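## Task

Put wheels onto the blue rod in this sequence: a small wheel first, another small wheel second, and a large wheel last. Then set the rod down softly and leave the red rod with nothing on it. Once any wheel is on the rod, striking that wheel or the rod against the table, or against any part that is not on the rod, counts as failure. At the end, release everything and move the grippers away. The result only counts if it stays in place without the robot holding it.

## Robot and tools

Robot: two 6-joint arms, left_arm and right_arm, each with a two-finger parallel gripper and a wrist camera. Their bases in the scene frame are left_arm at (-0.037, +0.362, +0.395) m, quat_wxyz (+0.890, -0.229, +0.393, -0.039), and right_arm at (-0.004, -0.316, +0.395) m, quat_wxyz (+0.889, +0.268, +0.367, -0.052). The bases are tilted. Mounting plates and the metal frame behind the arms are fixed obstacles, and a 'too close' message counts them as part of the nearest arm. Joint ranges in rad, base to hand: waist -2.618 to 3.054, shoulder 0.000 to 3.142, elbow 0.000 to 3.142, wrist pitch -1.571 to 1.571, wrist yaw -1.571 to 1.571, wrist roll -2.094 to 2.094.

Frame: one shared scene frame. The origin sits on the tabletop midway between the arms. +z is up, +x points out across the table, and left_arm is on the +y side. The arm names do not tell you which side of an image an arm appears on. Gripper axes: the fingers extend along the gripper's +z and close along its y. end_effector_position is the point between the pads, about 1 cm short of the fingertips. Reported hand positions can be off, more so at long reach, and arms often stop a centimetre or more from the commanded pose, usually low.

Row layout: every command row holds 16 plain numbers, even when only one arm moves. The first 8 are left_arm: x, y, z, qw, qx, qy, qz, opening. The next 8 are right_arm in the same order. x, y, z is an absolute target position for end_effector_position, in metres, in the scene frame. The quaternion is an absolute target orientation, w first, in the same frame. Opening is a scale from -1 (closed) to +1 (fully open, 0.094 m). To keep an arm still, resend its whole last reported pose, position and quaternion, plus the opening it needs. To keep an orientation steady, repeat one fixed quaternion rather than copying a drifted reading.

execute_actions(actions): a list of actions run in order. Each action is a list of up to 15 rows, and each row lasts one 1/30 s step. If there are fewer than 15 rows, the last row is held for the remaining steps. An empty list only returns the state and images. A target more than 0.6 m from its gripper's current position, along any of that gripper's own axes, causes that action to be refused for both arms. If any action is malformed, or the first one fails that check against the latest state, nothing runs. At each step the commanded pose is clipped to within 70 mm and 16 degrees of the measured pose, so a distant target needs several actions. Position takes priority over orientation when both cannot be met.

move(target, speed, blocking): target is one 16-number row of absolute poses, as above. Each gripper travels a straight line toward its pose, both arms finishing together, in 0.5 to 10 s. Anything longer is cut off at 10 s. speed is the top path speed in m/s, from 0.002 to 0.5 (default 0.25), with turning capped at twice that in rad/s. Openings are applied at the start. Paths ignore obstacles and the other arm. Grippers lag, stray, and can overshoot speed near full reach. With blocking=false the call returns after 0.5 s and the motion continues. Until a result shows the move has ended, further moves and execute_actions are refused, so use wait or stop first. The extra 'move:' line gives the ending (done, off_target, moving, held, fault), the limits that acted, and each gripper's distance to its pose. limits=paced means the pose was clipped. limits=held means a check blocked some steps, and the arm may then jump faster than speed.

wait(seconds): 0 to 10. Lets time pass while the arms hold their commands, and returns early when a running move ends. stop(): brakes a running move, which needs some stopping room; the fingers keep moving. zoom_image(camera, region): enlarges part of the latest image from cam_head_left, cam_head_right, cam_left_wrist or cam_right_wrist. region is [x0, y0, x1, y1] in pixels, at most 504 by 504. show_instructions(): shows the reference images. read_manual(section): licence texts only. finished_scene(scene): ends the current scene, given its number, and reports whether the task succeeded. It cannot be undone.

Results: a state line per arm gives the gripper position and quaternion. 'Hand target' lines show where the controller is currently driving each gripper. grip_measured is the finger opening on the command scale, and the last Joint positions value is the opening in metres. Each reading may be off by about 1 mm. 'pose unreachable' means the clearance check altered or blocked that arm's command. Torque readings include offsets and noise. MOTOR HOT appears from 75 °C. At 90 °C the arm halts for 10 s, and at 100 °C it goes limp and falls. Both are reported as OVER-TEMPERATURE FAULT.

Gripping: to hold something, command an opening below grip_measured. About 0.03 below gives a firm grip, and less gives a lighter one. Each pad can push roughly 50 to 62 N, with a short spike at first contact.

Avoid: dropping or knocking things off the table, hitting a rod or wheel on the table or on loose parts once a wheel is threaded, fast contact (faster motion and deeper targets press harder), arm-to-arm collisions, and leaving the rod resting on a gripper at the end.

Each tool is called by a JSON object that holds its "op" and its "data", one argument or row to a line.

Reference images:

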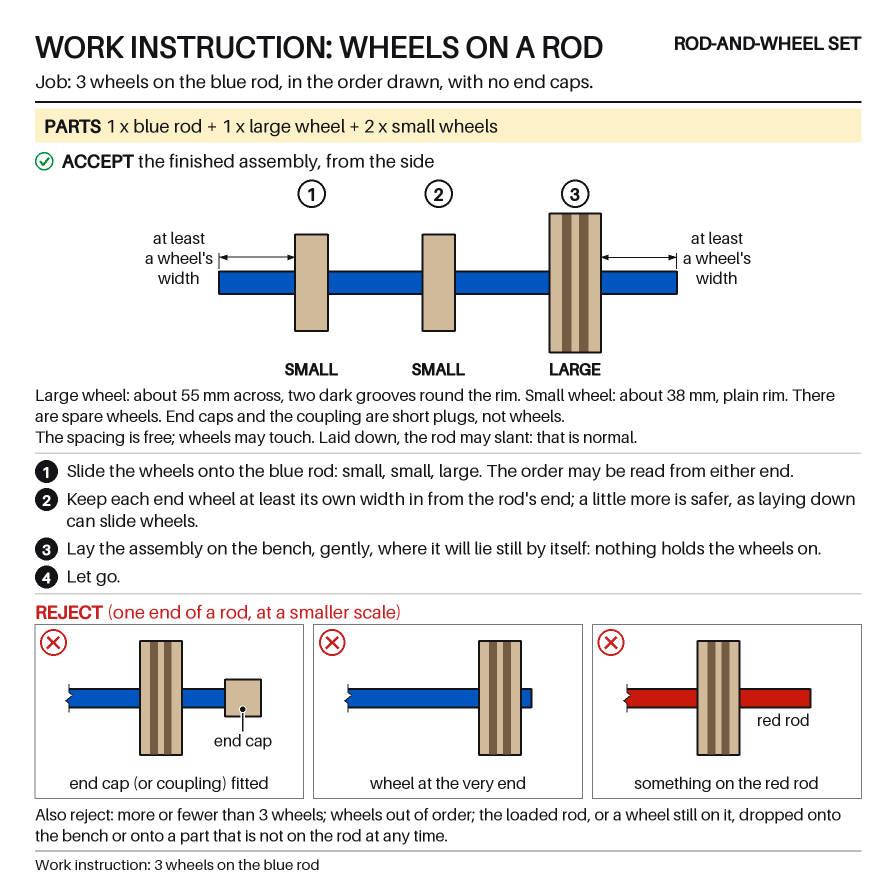

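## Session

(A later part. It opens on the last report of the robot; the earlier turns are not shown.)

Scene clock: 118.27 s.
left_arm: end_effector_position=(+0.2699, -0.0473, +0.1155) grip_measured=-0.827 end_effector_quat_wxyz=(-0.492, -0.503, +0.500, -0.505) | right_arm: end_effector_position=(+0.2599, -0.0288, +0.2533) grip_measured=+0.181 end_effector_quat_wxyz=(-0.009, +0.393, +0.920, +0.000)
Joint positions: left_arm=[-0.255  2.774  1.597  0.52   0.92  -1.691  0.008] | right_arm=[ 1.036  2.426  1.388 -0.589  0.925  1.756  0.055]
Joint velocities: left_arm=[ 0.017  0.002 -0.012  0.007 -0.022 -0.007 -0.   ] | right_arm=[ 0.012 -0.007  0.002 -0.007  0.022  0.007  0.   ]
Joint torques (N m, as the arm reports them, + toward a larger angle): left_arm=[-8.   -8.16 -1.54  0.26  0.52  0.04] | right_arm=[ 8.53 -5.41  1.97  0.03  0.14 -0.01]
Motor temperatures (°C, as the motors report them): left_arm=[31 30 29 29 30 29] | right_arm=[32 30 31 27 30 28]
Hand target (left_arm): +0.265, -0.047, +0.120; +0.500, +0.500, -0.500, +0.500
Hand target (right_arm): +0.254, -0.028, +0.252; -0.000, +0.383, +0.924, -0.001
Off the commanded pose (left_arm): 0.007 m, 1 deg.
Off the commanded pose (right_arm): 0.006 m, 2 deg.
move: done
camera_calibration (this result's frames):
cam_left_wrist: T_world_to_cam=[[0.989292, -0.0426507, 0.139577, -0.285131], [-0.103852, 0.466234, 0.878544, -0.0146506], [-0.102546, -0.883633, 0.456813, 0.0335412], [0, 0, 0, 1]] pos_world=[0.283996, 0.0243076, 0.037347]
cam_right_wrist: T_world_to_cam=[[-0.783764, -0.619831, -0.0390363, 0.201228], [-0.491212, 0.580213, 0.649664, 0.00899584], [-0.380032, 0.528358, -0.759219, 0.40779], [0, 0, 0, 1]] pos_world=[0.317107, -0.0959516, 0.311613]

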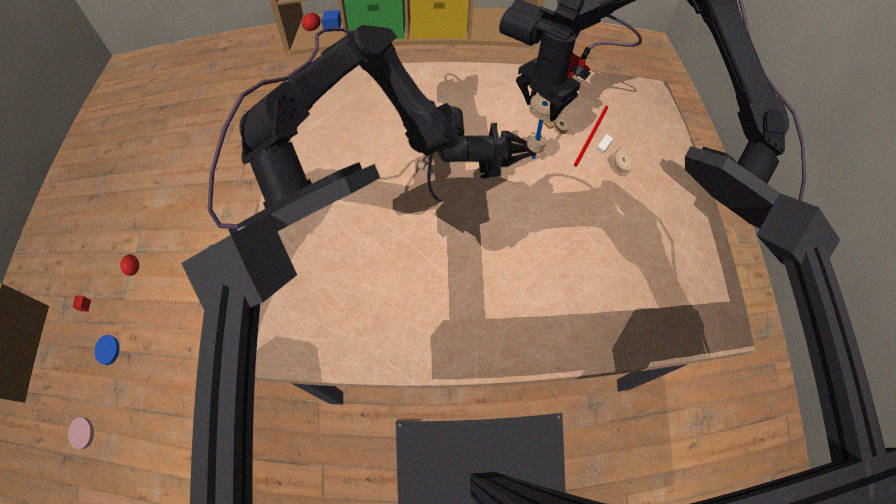

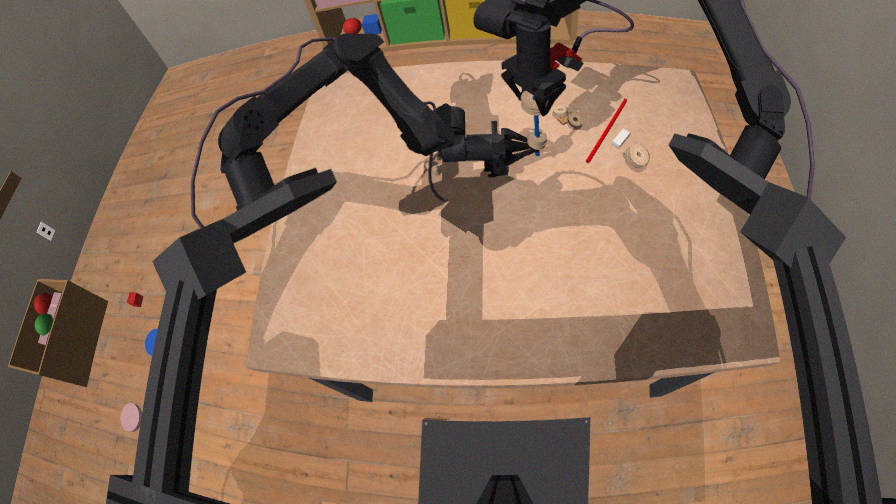

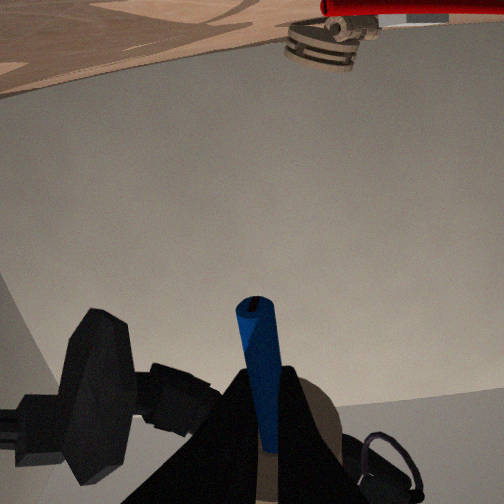

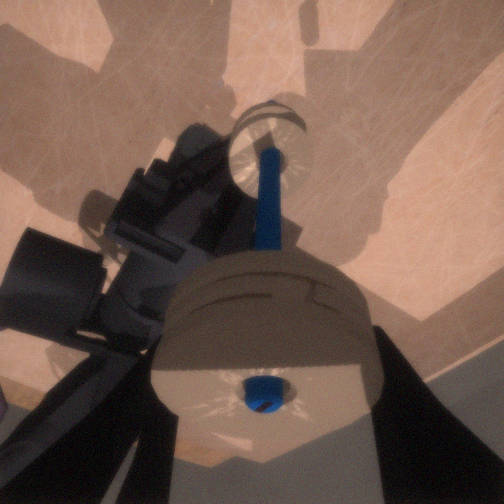

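Threaded.

{"op": "move", "data": {
  "target": [0.265,-0.047,0.12,0.5,0.5,-0.5,0.5,-1, 0.256,-0.031,0.205,0,0.383,0.924,0,0.08],
  "speed": 0.04
}}

{"op": "move", "data": {
  "target": [0.265,-0.047,0.12,0.5,0.5,-0.5,0.5,-1, 0.256,-0.031,0.205,0,0.383,0.924,0,0.6],
  "speed": 0.04
}}

{"op": "move", "data": {
  "target": [0.265,-0.047,0.12,0.5,0.5,-0.5,0.5,-1, 0.254,-0.03,0.32,0,0.383,0.924,0,0.6],
  "speed": 0.1
}}

{"op": "move", "data": {
  "target": [0.265,-0.02,0.16,0.5,0.5,-0.5,0.5,-1, 0.25,-0.30,0.25,0,0.383,0.924,0,0.6],
  "speed": 0.2
}}

Scene clock: 120.00 s.
left_arm: end_effector_position=(+0.2701, -0.0473, +0.1156) grip_measured=-0.827 end_effector_quat_wxyz=(-0.493, -0.503, +0.500, -0.505) | right_arm: end_effector_position=(+0.2618, -0.0308, +0.2061) grip_measured=+0.181 end_effector_quat_wxyz=(-0.009, +0.393, +0.919, +0.002)
Joint positions: left_arm=[-0.255  2.774  1.597  0.522  0.92  -1.693  0.008] | right_arm=[ 0.934  2.472  1.338 -0.354  0.922  1.584  0.055]
Joint velocities: left_arm=[-0.002  0.002  0.002 -0.037  0.051  0.022 -0.   ] | right_arm=[ 0.012 -0.002 -0.002  0.125  0.007 -0.095  0.   ]
Joint torques (N m, as the arm reports them, + toward a larger angle): left_arm=[-8.01 -8.15 -1.56  0.24  0.51  0.08] | right_arm=[ 8.9  -5.56  1.39  0.01  0.17 -0.02]
Motor temperatures (°C, as the motors report them): left_arm=[31 30 29 29 30 29] | right_arm=[32 30 31 27 30 28]
Hand target (left_arm): +0.265, -0.047, +0.120; +0.500, +0.500, -0.500, +0.500
Hand target (right_arm): +0.256, -0.031, +0.206; -0.001, +0.383, +0.924, -0.000
Off the commanded pose (left_arm): 0.007 m, 1 deg.
Off the commanded pose (right_arm): 0.006 m, 2 deg.
move: done
camera_calibration (this result's frames):
cam_left_wrist: T_world_to_cam=[[0.98948, -0.0417196, 0.138527, -0.285288], [-0.103344, 0.466259, 0.878591, -0.0147967], [-0.101244, -0.883664, 0.457042, 0.0331763], [0, 0, 0, 1]] pos_world=[0.284117, 0.0243137, 0.0373574]
cam_right_wrist: T_world_to_cam=[[-0.784692, -0.618529, -0.0410057, 0.200279], [-0.490488, 0.579081, 0.65122, 0.0412968], [-0.379053, 0.53112, -0.75778, 0.37327], [0, 0, 0, 1]] pos_world=[0.318902, -0.0982868, 0.264176]

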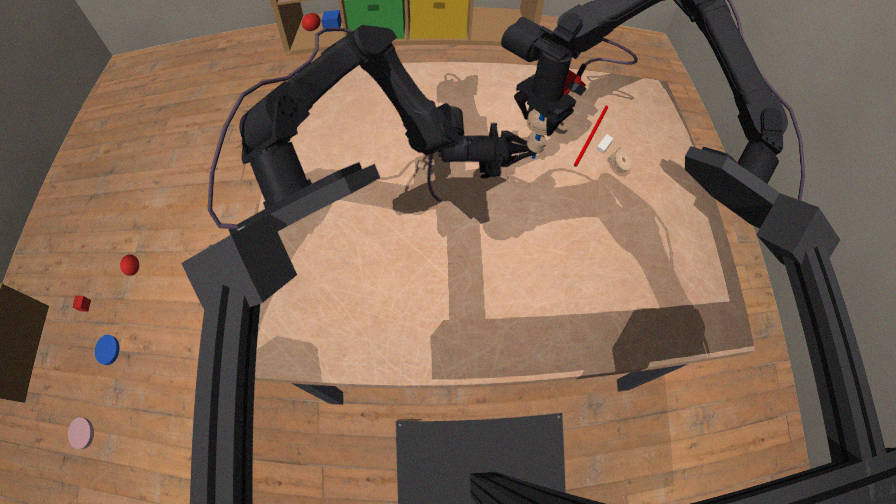

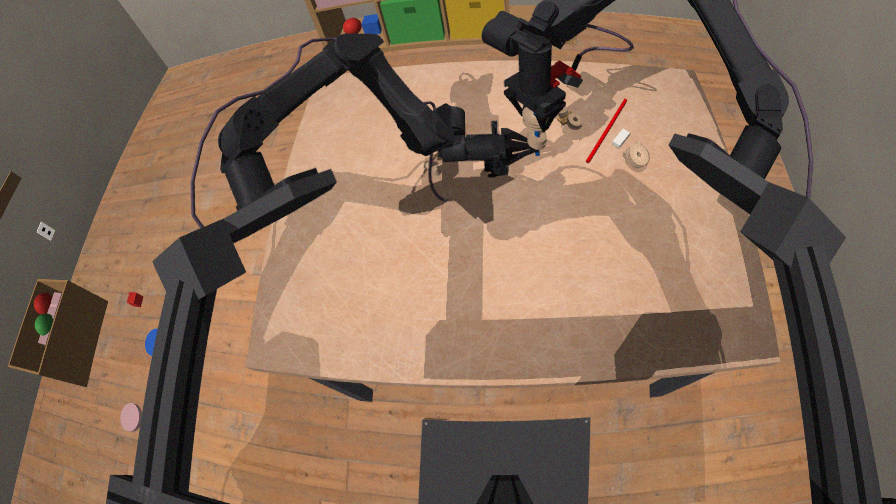

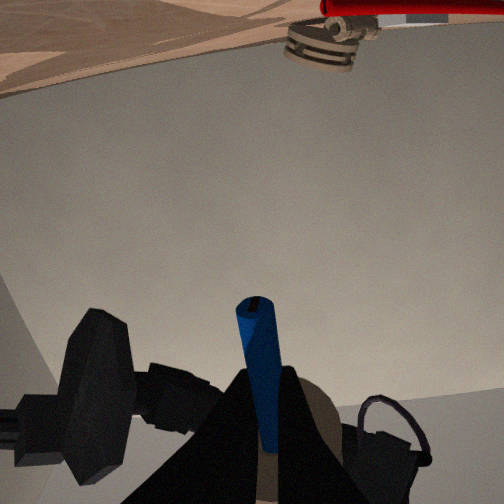

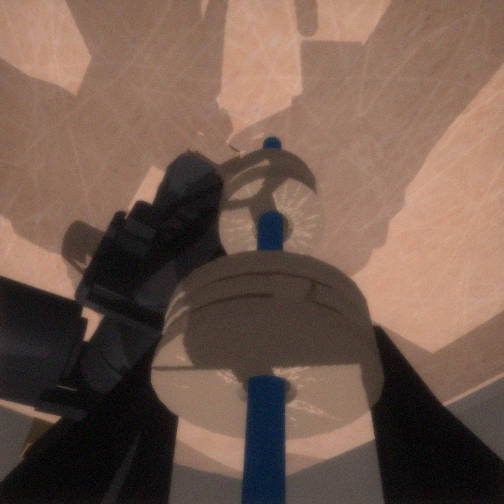

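Scene clock: 120.70 s.
left_arm: end_effector_position=(+0.2701, -0.0473, +0.1156) grip_measured=-0.827 end_effector_quat_wxyz=(-0.492, -0.503, +0.500, -0.505) | right_arm: end_effector_position=(+0.2635, -0.0317, +0.2044) grip_measured=+0.598 end_effector_quat_wxyz=(-0.008, +0.395, +0.919, +0.001)
Joint positions: left_arm=[-0.255  2.774  1.597  0.522  0.92  -1.693  0.008] | right_arm=[ 0.928  2.472  1.338 -0.346  0.925  1.578  0.075]
Joint velocities: left_arm=[-0.017  0.017 -0.002  0.007  0.007  0.007  0.   ] | right_arm=[ 0.007  0.022 -0.002  0.037 -0.066  0.081 -0.001]
Joint torques (N m, as the arm reports them, + toward a larger angle): left_arm=[-7.99 -8.14 -1.6   0.25  0.5   0.07] | right_arm=[ 9.13 -5.27  1.3  -0.06  0.13 -0.07]
Motor temperatures (°C, as the motors report them): left_arm=[31 30 29 29 30 29] | right_arm=[32 30 31 27 30 28]
Hand target (left_arm): +0.265, -0.047, +0.120; +0.500, +0.500, -0.500, +0.500
Hand target (right_arm): +0.256, -0.031, +0.205; -0.000, +0.383, +0.924, -0.000
Off the commanded pose (left_arm): 0.007 m, 1 deg.
Off the commanded pose (right_arm): 0.008 m, 2 deg.
move: done
camera_calibration (this result's frames):
cam_left_wrist: T_world_to_cam=[[0.989427, -0.0417225, 0.138904, -0.285318], [-0.103678, 0.466254, 0.878555, -0.0147024], [-0.10142, -0.883667, 0.456998, 0.0332288], [0, 0, 0, 1]] pos_world=[0.284147, 0.0243141, 0.0373631]
cam_right_wrist: T_world_to_cam=[[-0.786559, -0.61611, -0.0416345, 0.201687], [-0.490203, 0.581972, 0.648852, 0.0442265], [-0.375534, 0.530769, -0.759775, 0.372545], [0, 0, 0, 1]] pos_world=[0.320222, -0.0992124, 0.262751]

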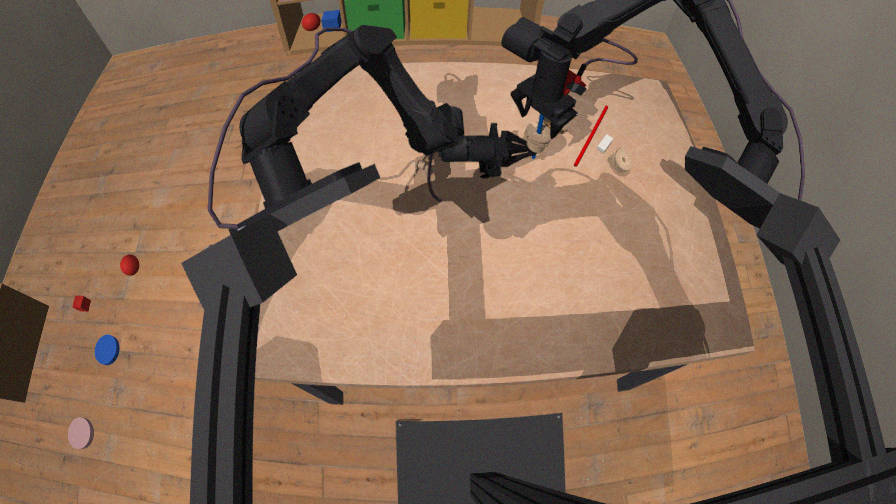

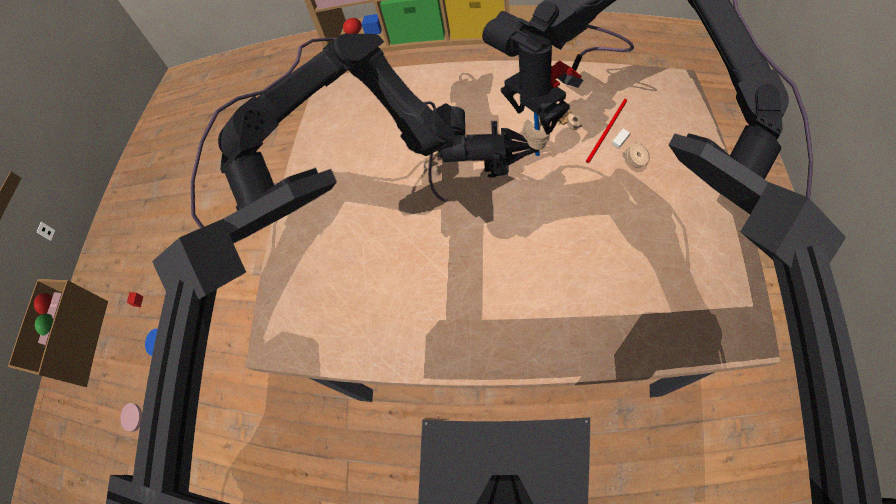

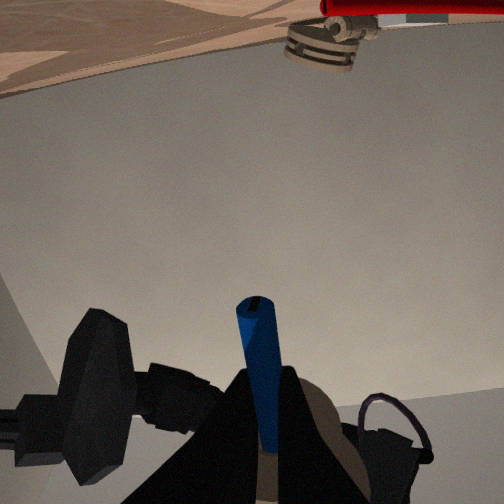

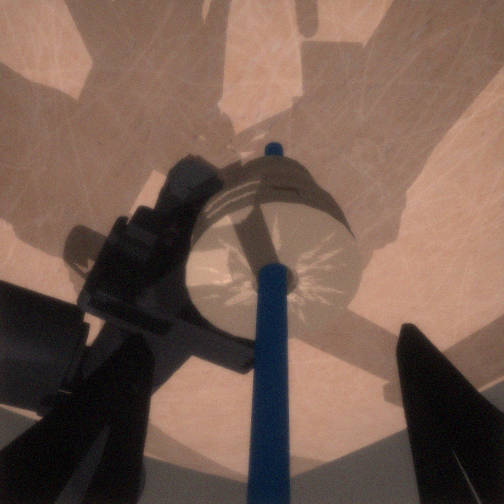

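Scene clock: 122.47 s.
left_arm: end_effector_position=(+0.2701, -0.0473, +0.1156) grip_measured=-0.827 end_effector_quat_wxyz=(-0.492, -0.503, +0.500, -0.505) | right_arm: end_effector_position=(+0.2487, -0.0345, +0.3057) grip_measured=+0.598 end_effector_quat_wxyz=(-0.001, +0.381, +0.925, -0.012)
Joint positions: left_arm=[-0.255  2.774  1.597  0.522  0.92  -1.693  0.008] | right_arm=[ 1.16   2.401  1.45  -0.878  0.925  1.966  0.075]
Joint velocities: left_arm=[ 0.002  0.002 -0.002 -0.007 -0.051 -0.022  0.   ] | right_arm=[ 0.002  0.002 -0.007 -0.022 -0.081  0.022  0.   ]
Joint torques (N m, as the arm reports them, + toward a larger angle): left_arm=[-8.   -8.22 -1.59  0.25  0.5   0.07] | right_arm=[ 9.39 -6.99  5.61 -0.32 -0.05  0.13]
Motor temperatures (°C, as the motors report them): left_arm=[31 30 29 29 30 29] | right_arm=[32 30 31 27 30 28]
Hand target (left_arm): +0.265, -0.047, +0.120; +0.500, +0.500, -0.500, +0.500
Hand target (right_arm): +0.254, -0.030, +0.319; +0.001, +0.383, +0.924, +0.001
Off the commanded pose (left_arm): 0.007 m, 1 deg.
Off the commanded pose (right_arm): 0.016 m, 1 deg.
move: off_target (right_arm)
camera_calibration (this result's frames):
cam_left_wrist: T_world_to_cam=[[0.989427, -0.0417225, 0.138904, -0.285318], [-0.103678, 0.466254, 0.878555, -0.0147024], [-0.10142, -0.883667, 0.456998, 0.0332288], [0, 0, 0, 1]] pos_world=[0.284147, 0.0243141, 0.0373631]
cam_right_wrist: T_world_to_cam=[[-0.767532, -0.640525, -0.0249348, 0.181879], [-0.509536, 0.586044, 0.63002, -0.0163953], [-0.38893, 0.496266, -0.776179, 0.4526], [0, 0, 0, 1]] pos_world=[0.307274, -0.0985036, 0.366163]

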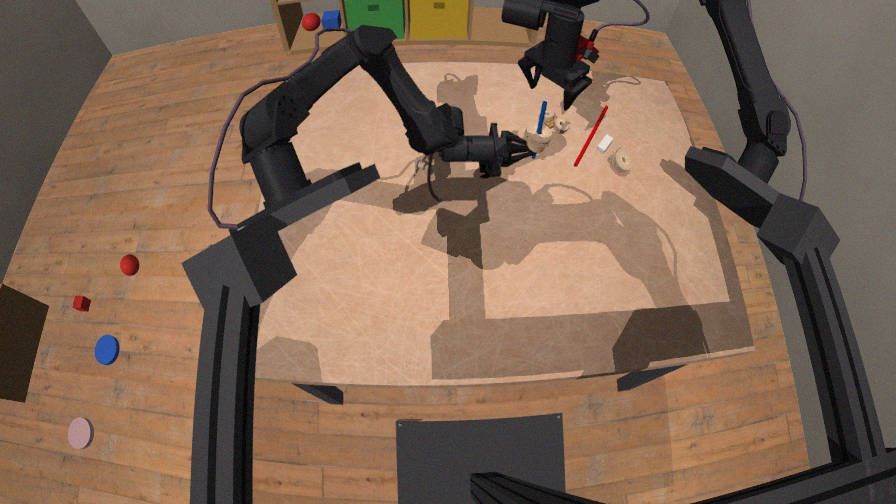

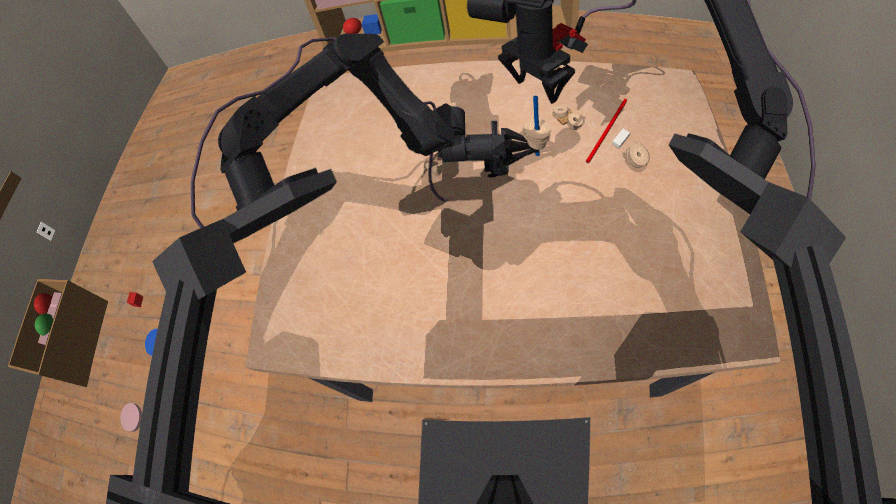

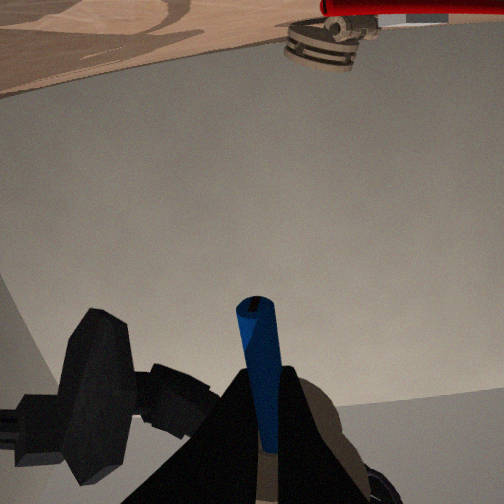

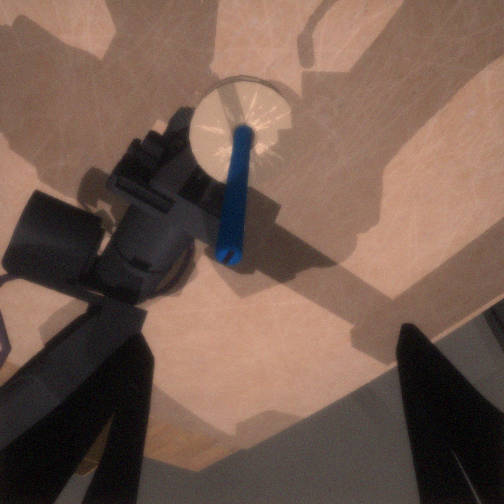

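Scene clock: 124.53 s.
left_arm: end_effector_position=(+0.2676, -0.0164, +0.1441) grip_measured=-0.827 end_effector_quat_wxyz=(-0.491, -0.515, +0.503, -0.490) | right_arm: end_effector_position=(+0.2511, -0.2956, +0.2488) grip_measured=+0.598 end_effector_quat_wxyz=(-0.008, +0.378, +0.926, -0.004)
Joint positions: left_arm=[-0.245  2.601  1.36   0.564  0.897 -1.693  0.008] | right_arm=[ 0.563  1.335  0.487 -0.221  0.823  1.006  0.075]
Joint velocities: left_arm=[ 0.002 -0.002  0.002 -0.066 -0.007 -0.037 -0.001] | right_arm=[-0.012 -0.017 -0.007  0.037 -0.037 -0.051 -0.   ]
Joint torques (N m, as the arm reports them, + toward a larger angle): left_arm=[-8.56 -8.77 -2.14  0.46  0.67  0.02] | right_arm=[ 2.14 -4.76  1.19  0.1  -0.02  0.  ]
Motor temperatures (°C, as the motors report them): left_arm=[31 30 29 29 30 29] | right_arm=[32 30 31 27 30 28]
Hand target (left_arm): +0.265, -0.020, +0.159; +0.500, +0.500, -0.500, +0.500
Hand target (right_arm): +0.251, -0.298, +0.249; -0.004, +0.383, +0.924, -0.000
Off the commanded pose (left_arm): 0.016 m, 2 deg.
Off the commanded pose (right_arm): 0.005 m, 1 deg.
move: off_target (left_arm)
camera_calibration (this result's frames):
cam_left_wrist: T_world_to_cam=[[0.991965, -0.0504205, 0.116035, -0.282989], [-0.0823904, 0.438571, 0.894912, -0.0630105], [-0.0960116, -0.897281, 0.430893, 0.0493871], [0, 0, 0, 1]] pos_world=[0.280266, 0.0576802, 0.067945]
cam_right_wrist: T_world_to_cam=[[-0.764132, -0.644269, -0.0319316, 0.0148578], [-0.508291, 0.570902, 0.644757, 0.16526], [-0.397167, 0.50891, -0.763721, 0.541692], [0, 0, 0, 1]] pos_world=[0.310496, -0.360447, 0.307623]

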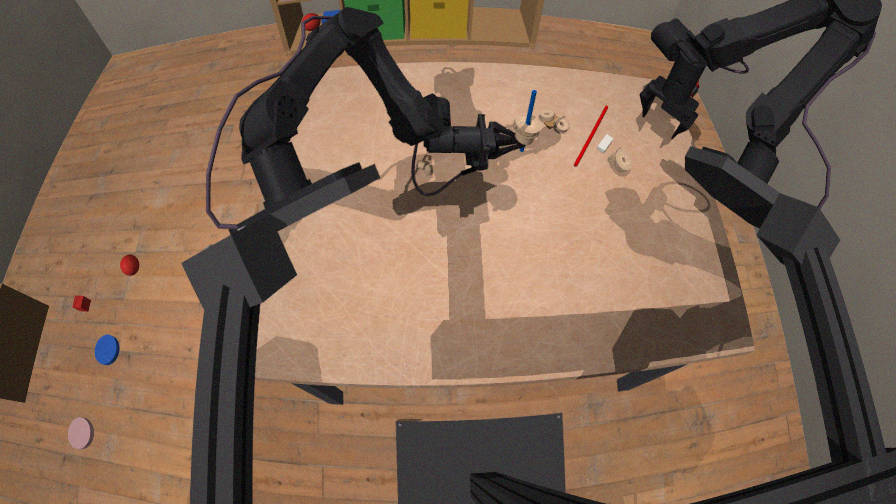

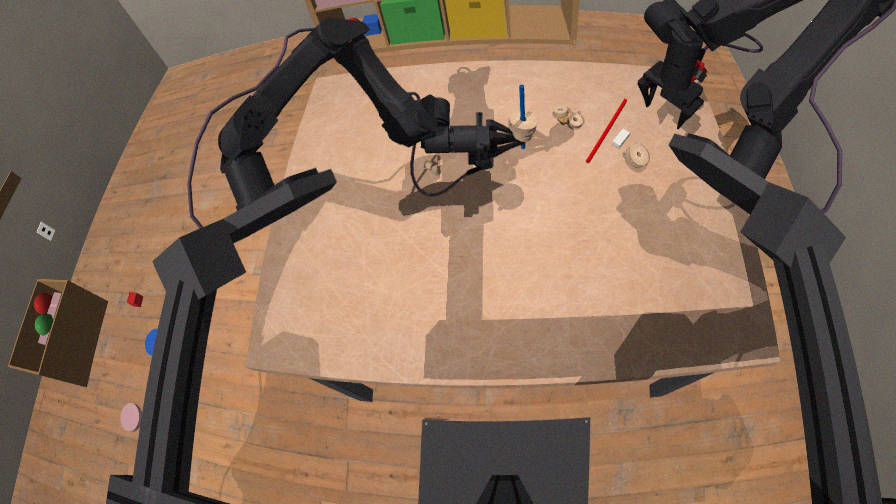

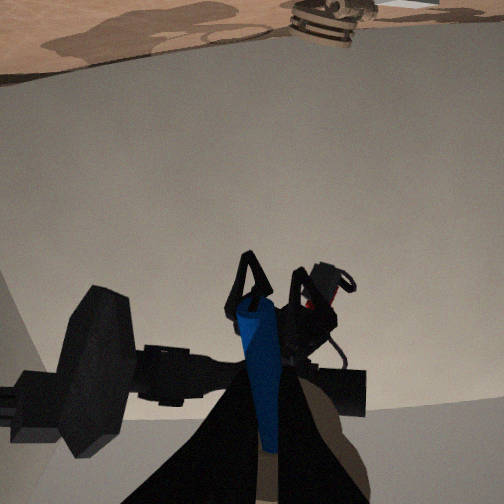

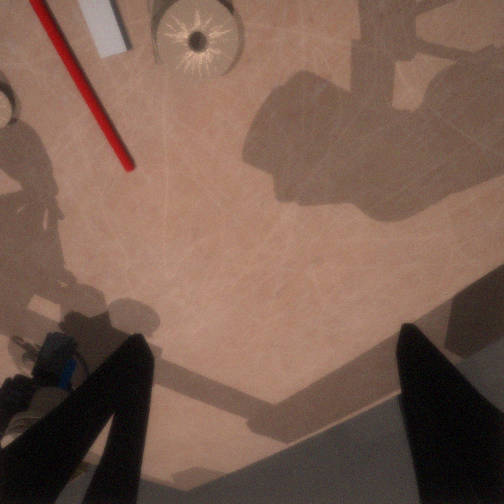

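{"op": "move", "data": {
  "target": [0.23,0.04,0.12,0.074,0.703,-0.703,0.074,-1, 0.25,-0.30,0.25,0,0.383,0.924,0,0.6],
  "speed": 0.15
}}

{"op": "move", "data": {
  "target": [0.23,0.04,0.045,0.074,0.703,-0.703,0.074,-1, 0.25,-0.30,0.25,0,0.383,0.924,0,0.6],
  "speed": 0.05
}}

Scene clock: 129.83 s.
left_arm: end_effector_position=(+0.2306, +0.0509, +0.1147) grip_measured=-0.827 end_effector_quat_wxyz=(+0.071, +0.708, -0.699, +0.071) | right_arm: end_effector_position=(+0.2504, -0.2977, +0.2491) grip_measured=+0.598 end_effector_quat_wxyz=(-0.005, +0.378, +0.926, -0.003)
Joint positions: left_arm=[-0.617  2.417  1.194  0.248 -0.668 -1.987  0.008] | right_arm=[ 0.559  1.319  0.475 -0.212  0.822  0.992  0.075]
Joint velocities: left_arm=[-0.007  0.012 -0.002  0.051  0.037 -0.007  0.   ] | right_arm=[-0.007 -0.007 -0.012  0.007  0.037  0.022 -0.   ]
Joint torques (N m, as the arm reports them, + toward a larger angle): left_arm=[-9.96 -6.3   2.54  0.12  0.01 -0.06] | right_arm=[ 2.06 -4.82  1.07  0.08 -0.01 -0.06]
Motor temperatures (°C, as the motors report them): left_arm=[32 30 29 29 30 29] | right_arm=[31 30 30 27 30 28]
Hand target (left_arm): +0.231, +0.041, +0.121; +0.071, +0.704, -0.702, +0.077
Hand target (right_arm): +0.250, -0.300, +0.250; -0.000, +0.383, +0.924, -0.000
Off the commanded pose (left_arm): 0.012 m, 1 deg.
Off the commanded pose (right_arm): 0.003 m, 1 deg.
move: off_target (left_arm)
camera_calibration (this result's frames):
cam_left_wrist: T_world_to_cam=[[0.991605, -0.125628, -0.0306053, -0.218814], [-0.0772272, -0.765261, 0.639071, 0.0202229], [-0.103706, -0.631343, -0.768538, 0.244661], [0, 0, 0, 1]] pos_world=[0.243912, 0.142452, 0.168411]
cam_right_wrist: T_world_to_cam=[[-0.763202, -0.645108, -0.0368511, 0.013748], [-0.512732, 0.569914, 0.642109, 0.167306], [-0.393228, 0.508954, -0.765727, 0.54226], [0, 0, 0, 1]] pos_world=[0.309507, -0.362466, 0.308301]

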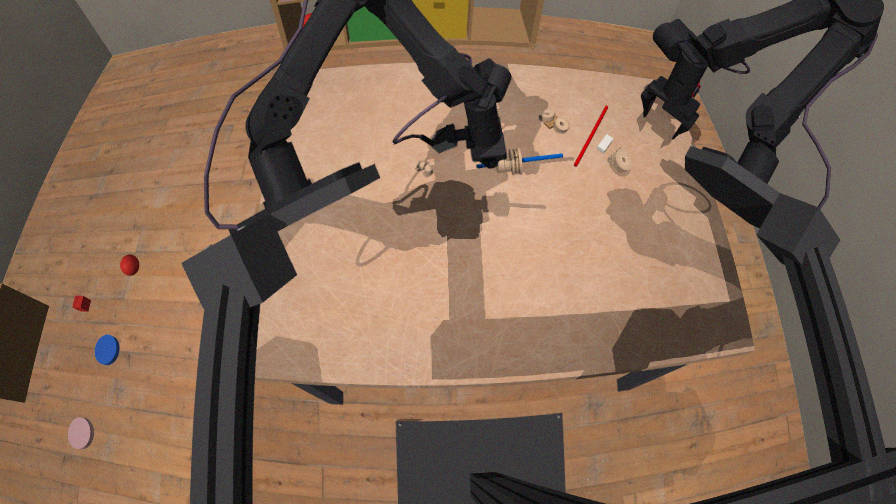

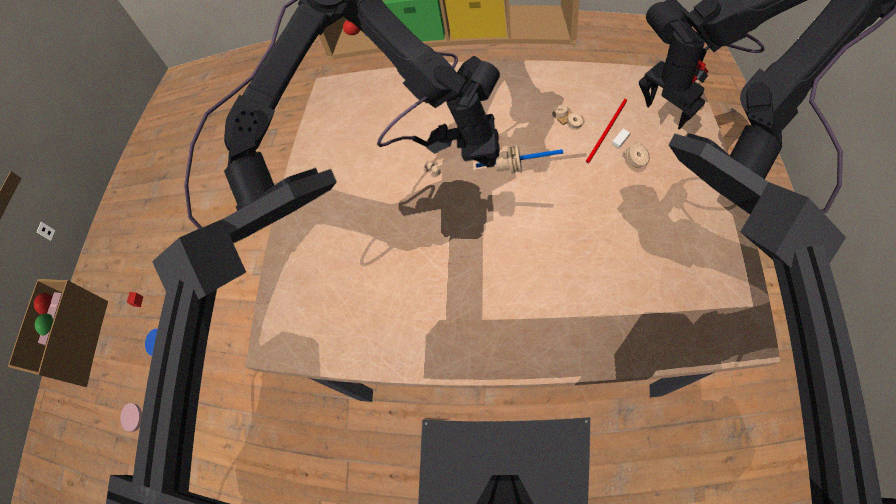

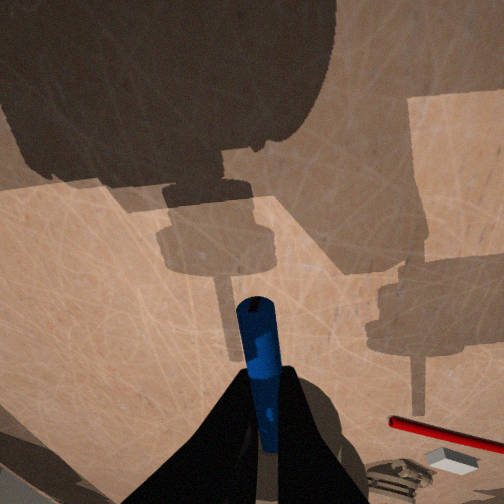

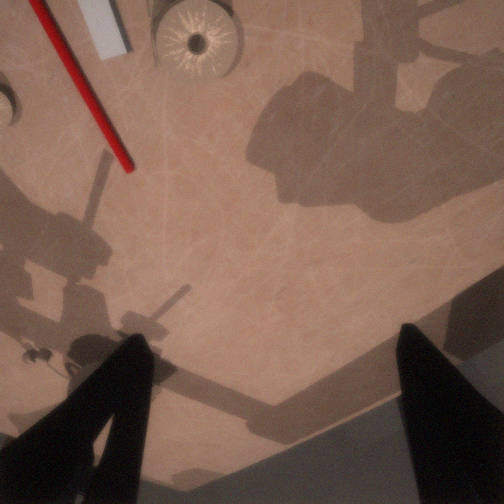

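Scene clock: 131.53 s.
left_arm: end_effector_position=(+0.2248, +0.0496, +0.0428) grip_measured=-0.827 end_effector_quat_wxyz=(+0.072, +0.705, -0.703, +0.061) | right_arm: end_effector_position=(+0.2505, -0.2977, +0.2491) grip_measured=+0.598 end_effector_quat_wxyz=(-0.005, +0.378, +0.926, -0.003)
Joint positions: left_arm=[-0.497  2.615  1.357  0.33  -0.606 -1.872  0.008] | right_arm=[ 0.559  1.319  0.475 -0.212  0.822  0.992  0.075]
Joint velocities: left_arm=[-0.022  0.002  0.002  0.022  0.022  0.022 -0.001] | right_arm=[-0.002 -0.007 -0.007  0.022 -0.037 -0.007  0.   ]
Joint torques (N m, as the arm reports them, + toward a larger angle): left_arm=[-8.82 -6.4   1.92  0.26  0.13  0.06] | right_arm=[ 2.1  -4.91  1.09  0.05 -0.02 -0.05]
Motor temperatures (°C, as the motors report them): left_arm=[32 30 29 29 30 29] | right_arm=[31 29 30 27 30 28]
Hand target (left_arm): +0.230, +0.040, +0.045; +0.074, +0.703, -0.703, +0.074
Hand target (right_arm): +0.250, -0.300, +0.250; -0.000, +0.383, +0.924, -0.000
Off the commanded pose (left_arm): 0.011 m, 2 deg.
Off the commanded pose (right_arm): 0.003 m, 1 deg.
move: off_target (left_arm)
camera_calibration (this result's frames):
cam_left_wrist: T_world_to_cam=[[0.989422, -0.137126, -0.0473261, -0.213599], [-0.0770356, -0.773125, 0.629557, 0.0654795], [-0.122917, -0.619252, -0.775511, 0.192031], [0, 0, 0, 1]] pos_world=[0.239988, 0.14025, 0.0975904]
cam_right_wrist: T_world_to_cam=[[-0.763373, -0.644893, -0.0370792, 0.0139764], [-0.512736, 0.570023, 0.642009, 0.167393], [-0.392891, 0.509104, -0.7658, 0.542258], [0, 0, 0, 1]] pos_world=[0.309546, -0.36247, 0.308312]

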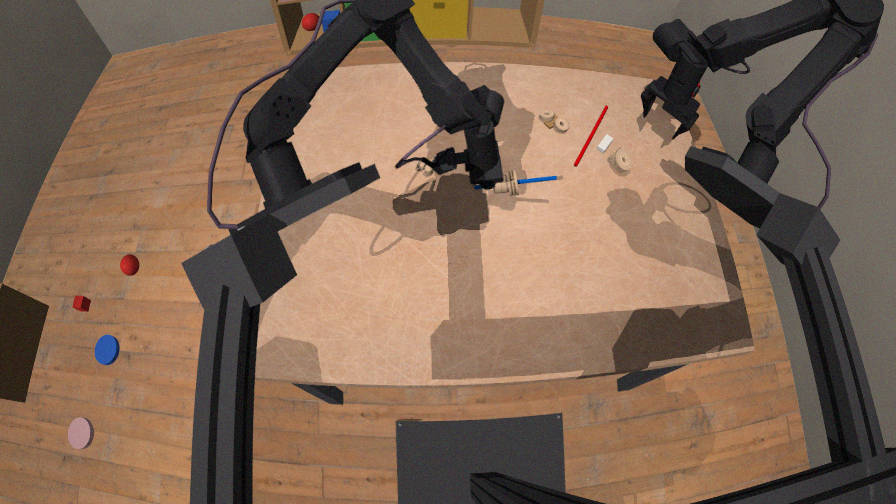

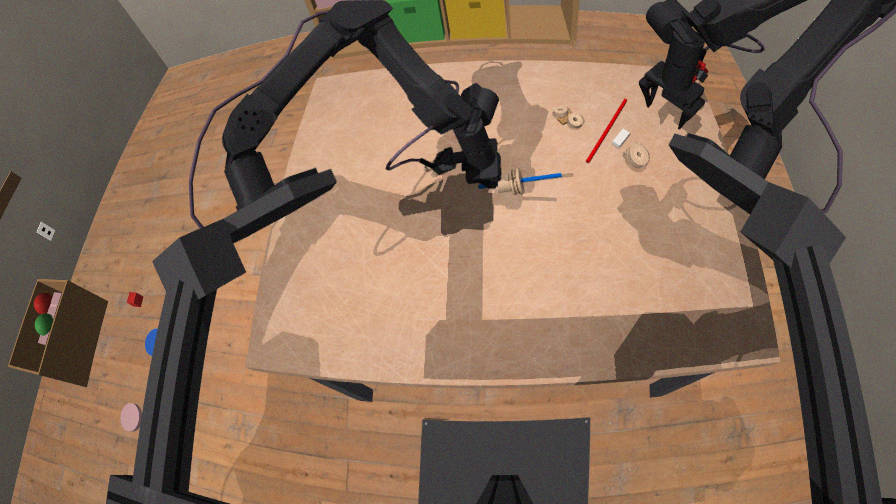

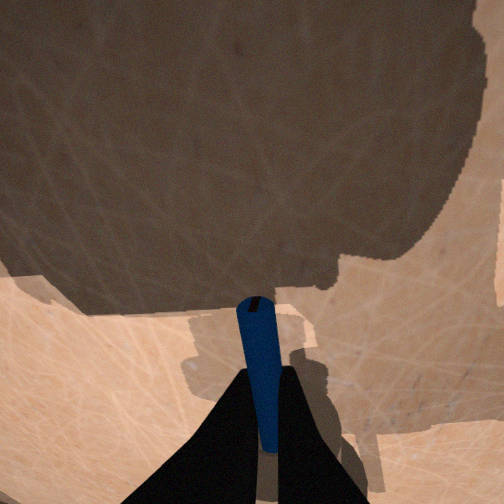

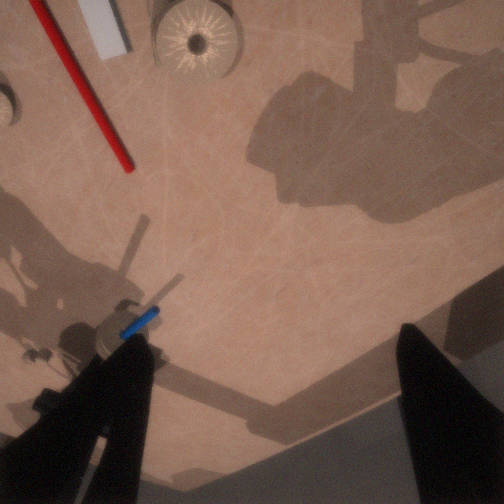

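{"op": "move", "data": {
  "target": [0.23,0.04,0.033,0.074,0.703,-0.703,0.074,-1, 0.25,-0.30,0.25,0,0.383,0.924,0,0.6],
  "speed": 0.01
}}

{"op": "zoom_image", "data": {
  "camera": "cam_head_right",
  "region": [430,120,630,240]
}}

Scene clock: 133.33 s.
left_arm: end_effector_position=(+0.2259, +0.0491, +0.0318) grip_measured=-0.827 end_effector_quat_wxyz=(+0.072, +0.705, -0.703, +0.063) | right_arm: end_effector_position=(+0.2505, -0.2977, +0.2491) grip_measured=+0.598 end_effector_quat_wxyz=(-0.005, +0.378, +0.926, -0.003)
Joint positions: left_arm=[-0.478  2.645  1.387  0.343 -0.593 -1.851  0.008] | right_arm=[ 0.559  1.319  0.475 -0.212  0.822  0.992  0.075]
Joint velocities: left_arm=[-0.012  0.017 -0.007  0.022 -0.066  0.037 -0.001] | right_arm=[ 0.012 -0.012  0.002 -0.051  0.007 -0.037 -0.001]
Joint torques (N m, as the arm reports them, + toward a larger angle): left_arm=[-8.88 -6.3   1.85  0.3   0.13  0.02] | right_arm=[ 2.   -4.82  1.16  0.05  0.03 -0.06]
Motor temperatures (°C, as the motors report them): left_arm=[32 30 29 29 30 29] | right_arm=[30 29 30 27 30 28]
Hand target (left_arm): +0.230, +0.040, +0.033; +0.074, +0.703, -0.703, +0.074
Hand target (right_arm): +0.250, -0.300, +0.250; -0.000, +0.383, +0.924, -0.000
Off the commanded pose (left_arm): 0.010 m, 1 deg.
Off the commanded pose (right_arm): 0.003 m, 1 deg.
move: done
camera_calibration (this result's frames):
cam_left_wrist: T_world_to_cam=[[0.989523, -0.137418, -0.0442731, -0.215388], [-0.078898, -0.771519, 0.631295, 0.0724003], [-0.120909, -0.621188, -0.774278, 0.182887], [0, 0, 0, 1]] pos_world=[0.240956, 0.139867, 0.0863635]
cam_right_wrist: T_world_to_cam=[[-0.763127, -0.645184, -0.0370815, 0.0138287], [-0.512953, 0.569825, 0.642012, 0.167387], [-0.393086, 0.508957, -0.765798, 0.542262], [0, 0, 0, 1]] pos_world=[0.30957, -0.362448, 0.308312]

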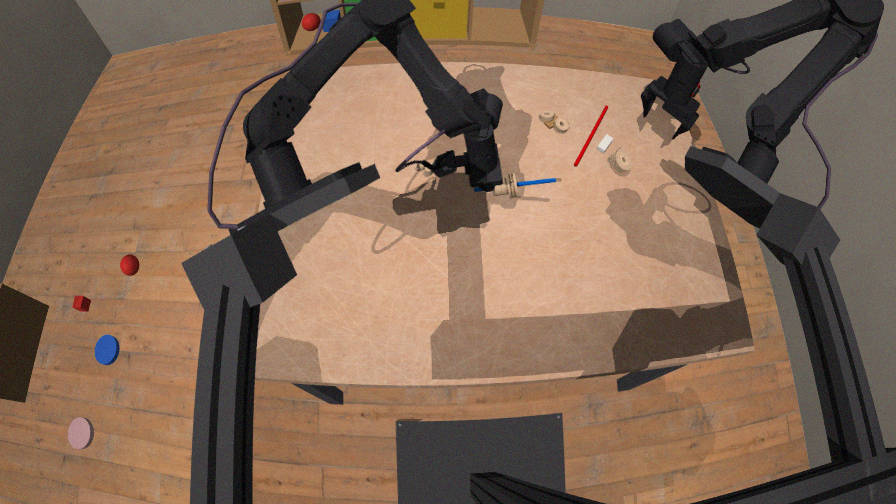

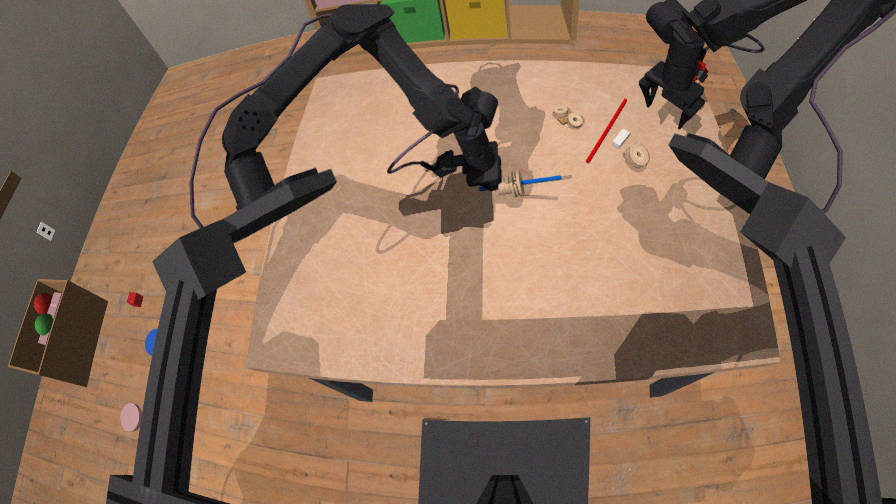

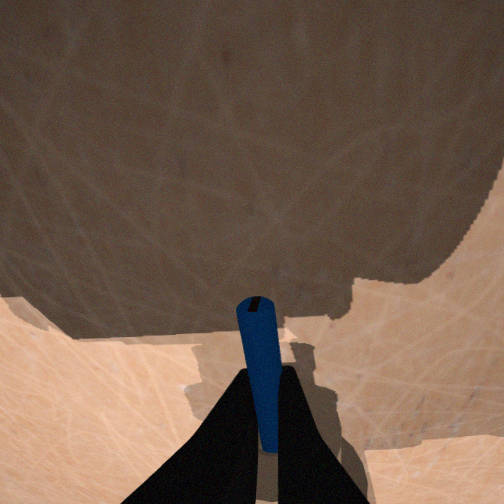

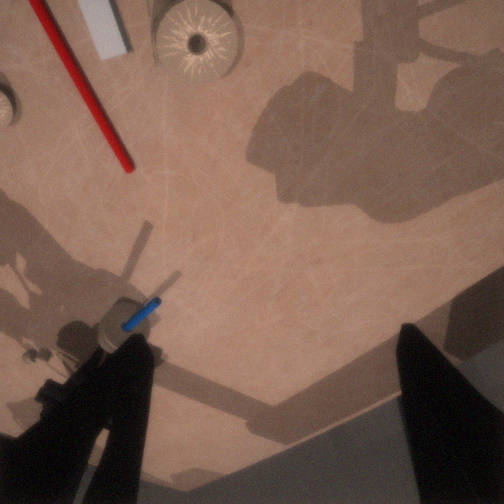

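Region (430, 120, 630, 240) of cam_head_right's 896x504 image, scaled by 2.520, with more detail than that image has; it fills the top 302 rows of this view, and the rest is white.

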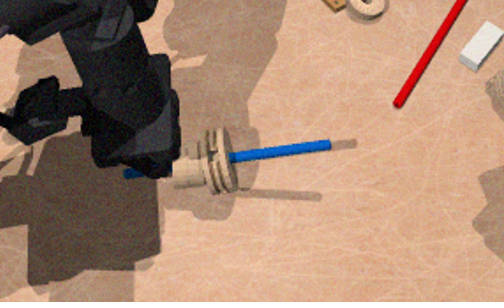

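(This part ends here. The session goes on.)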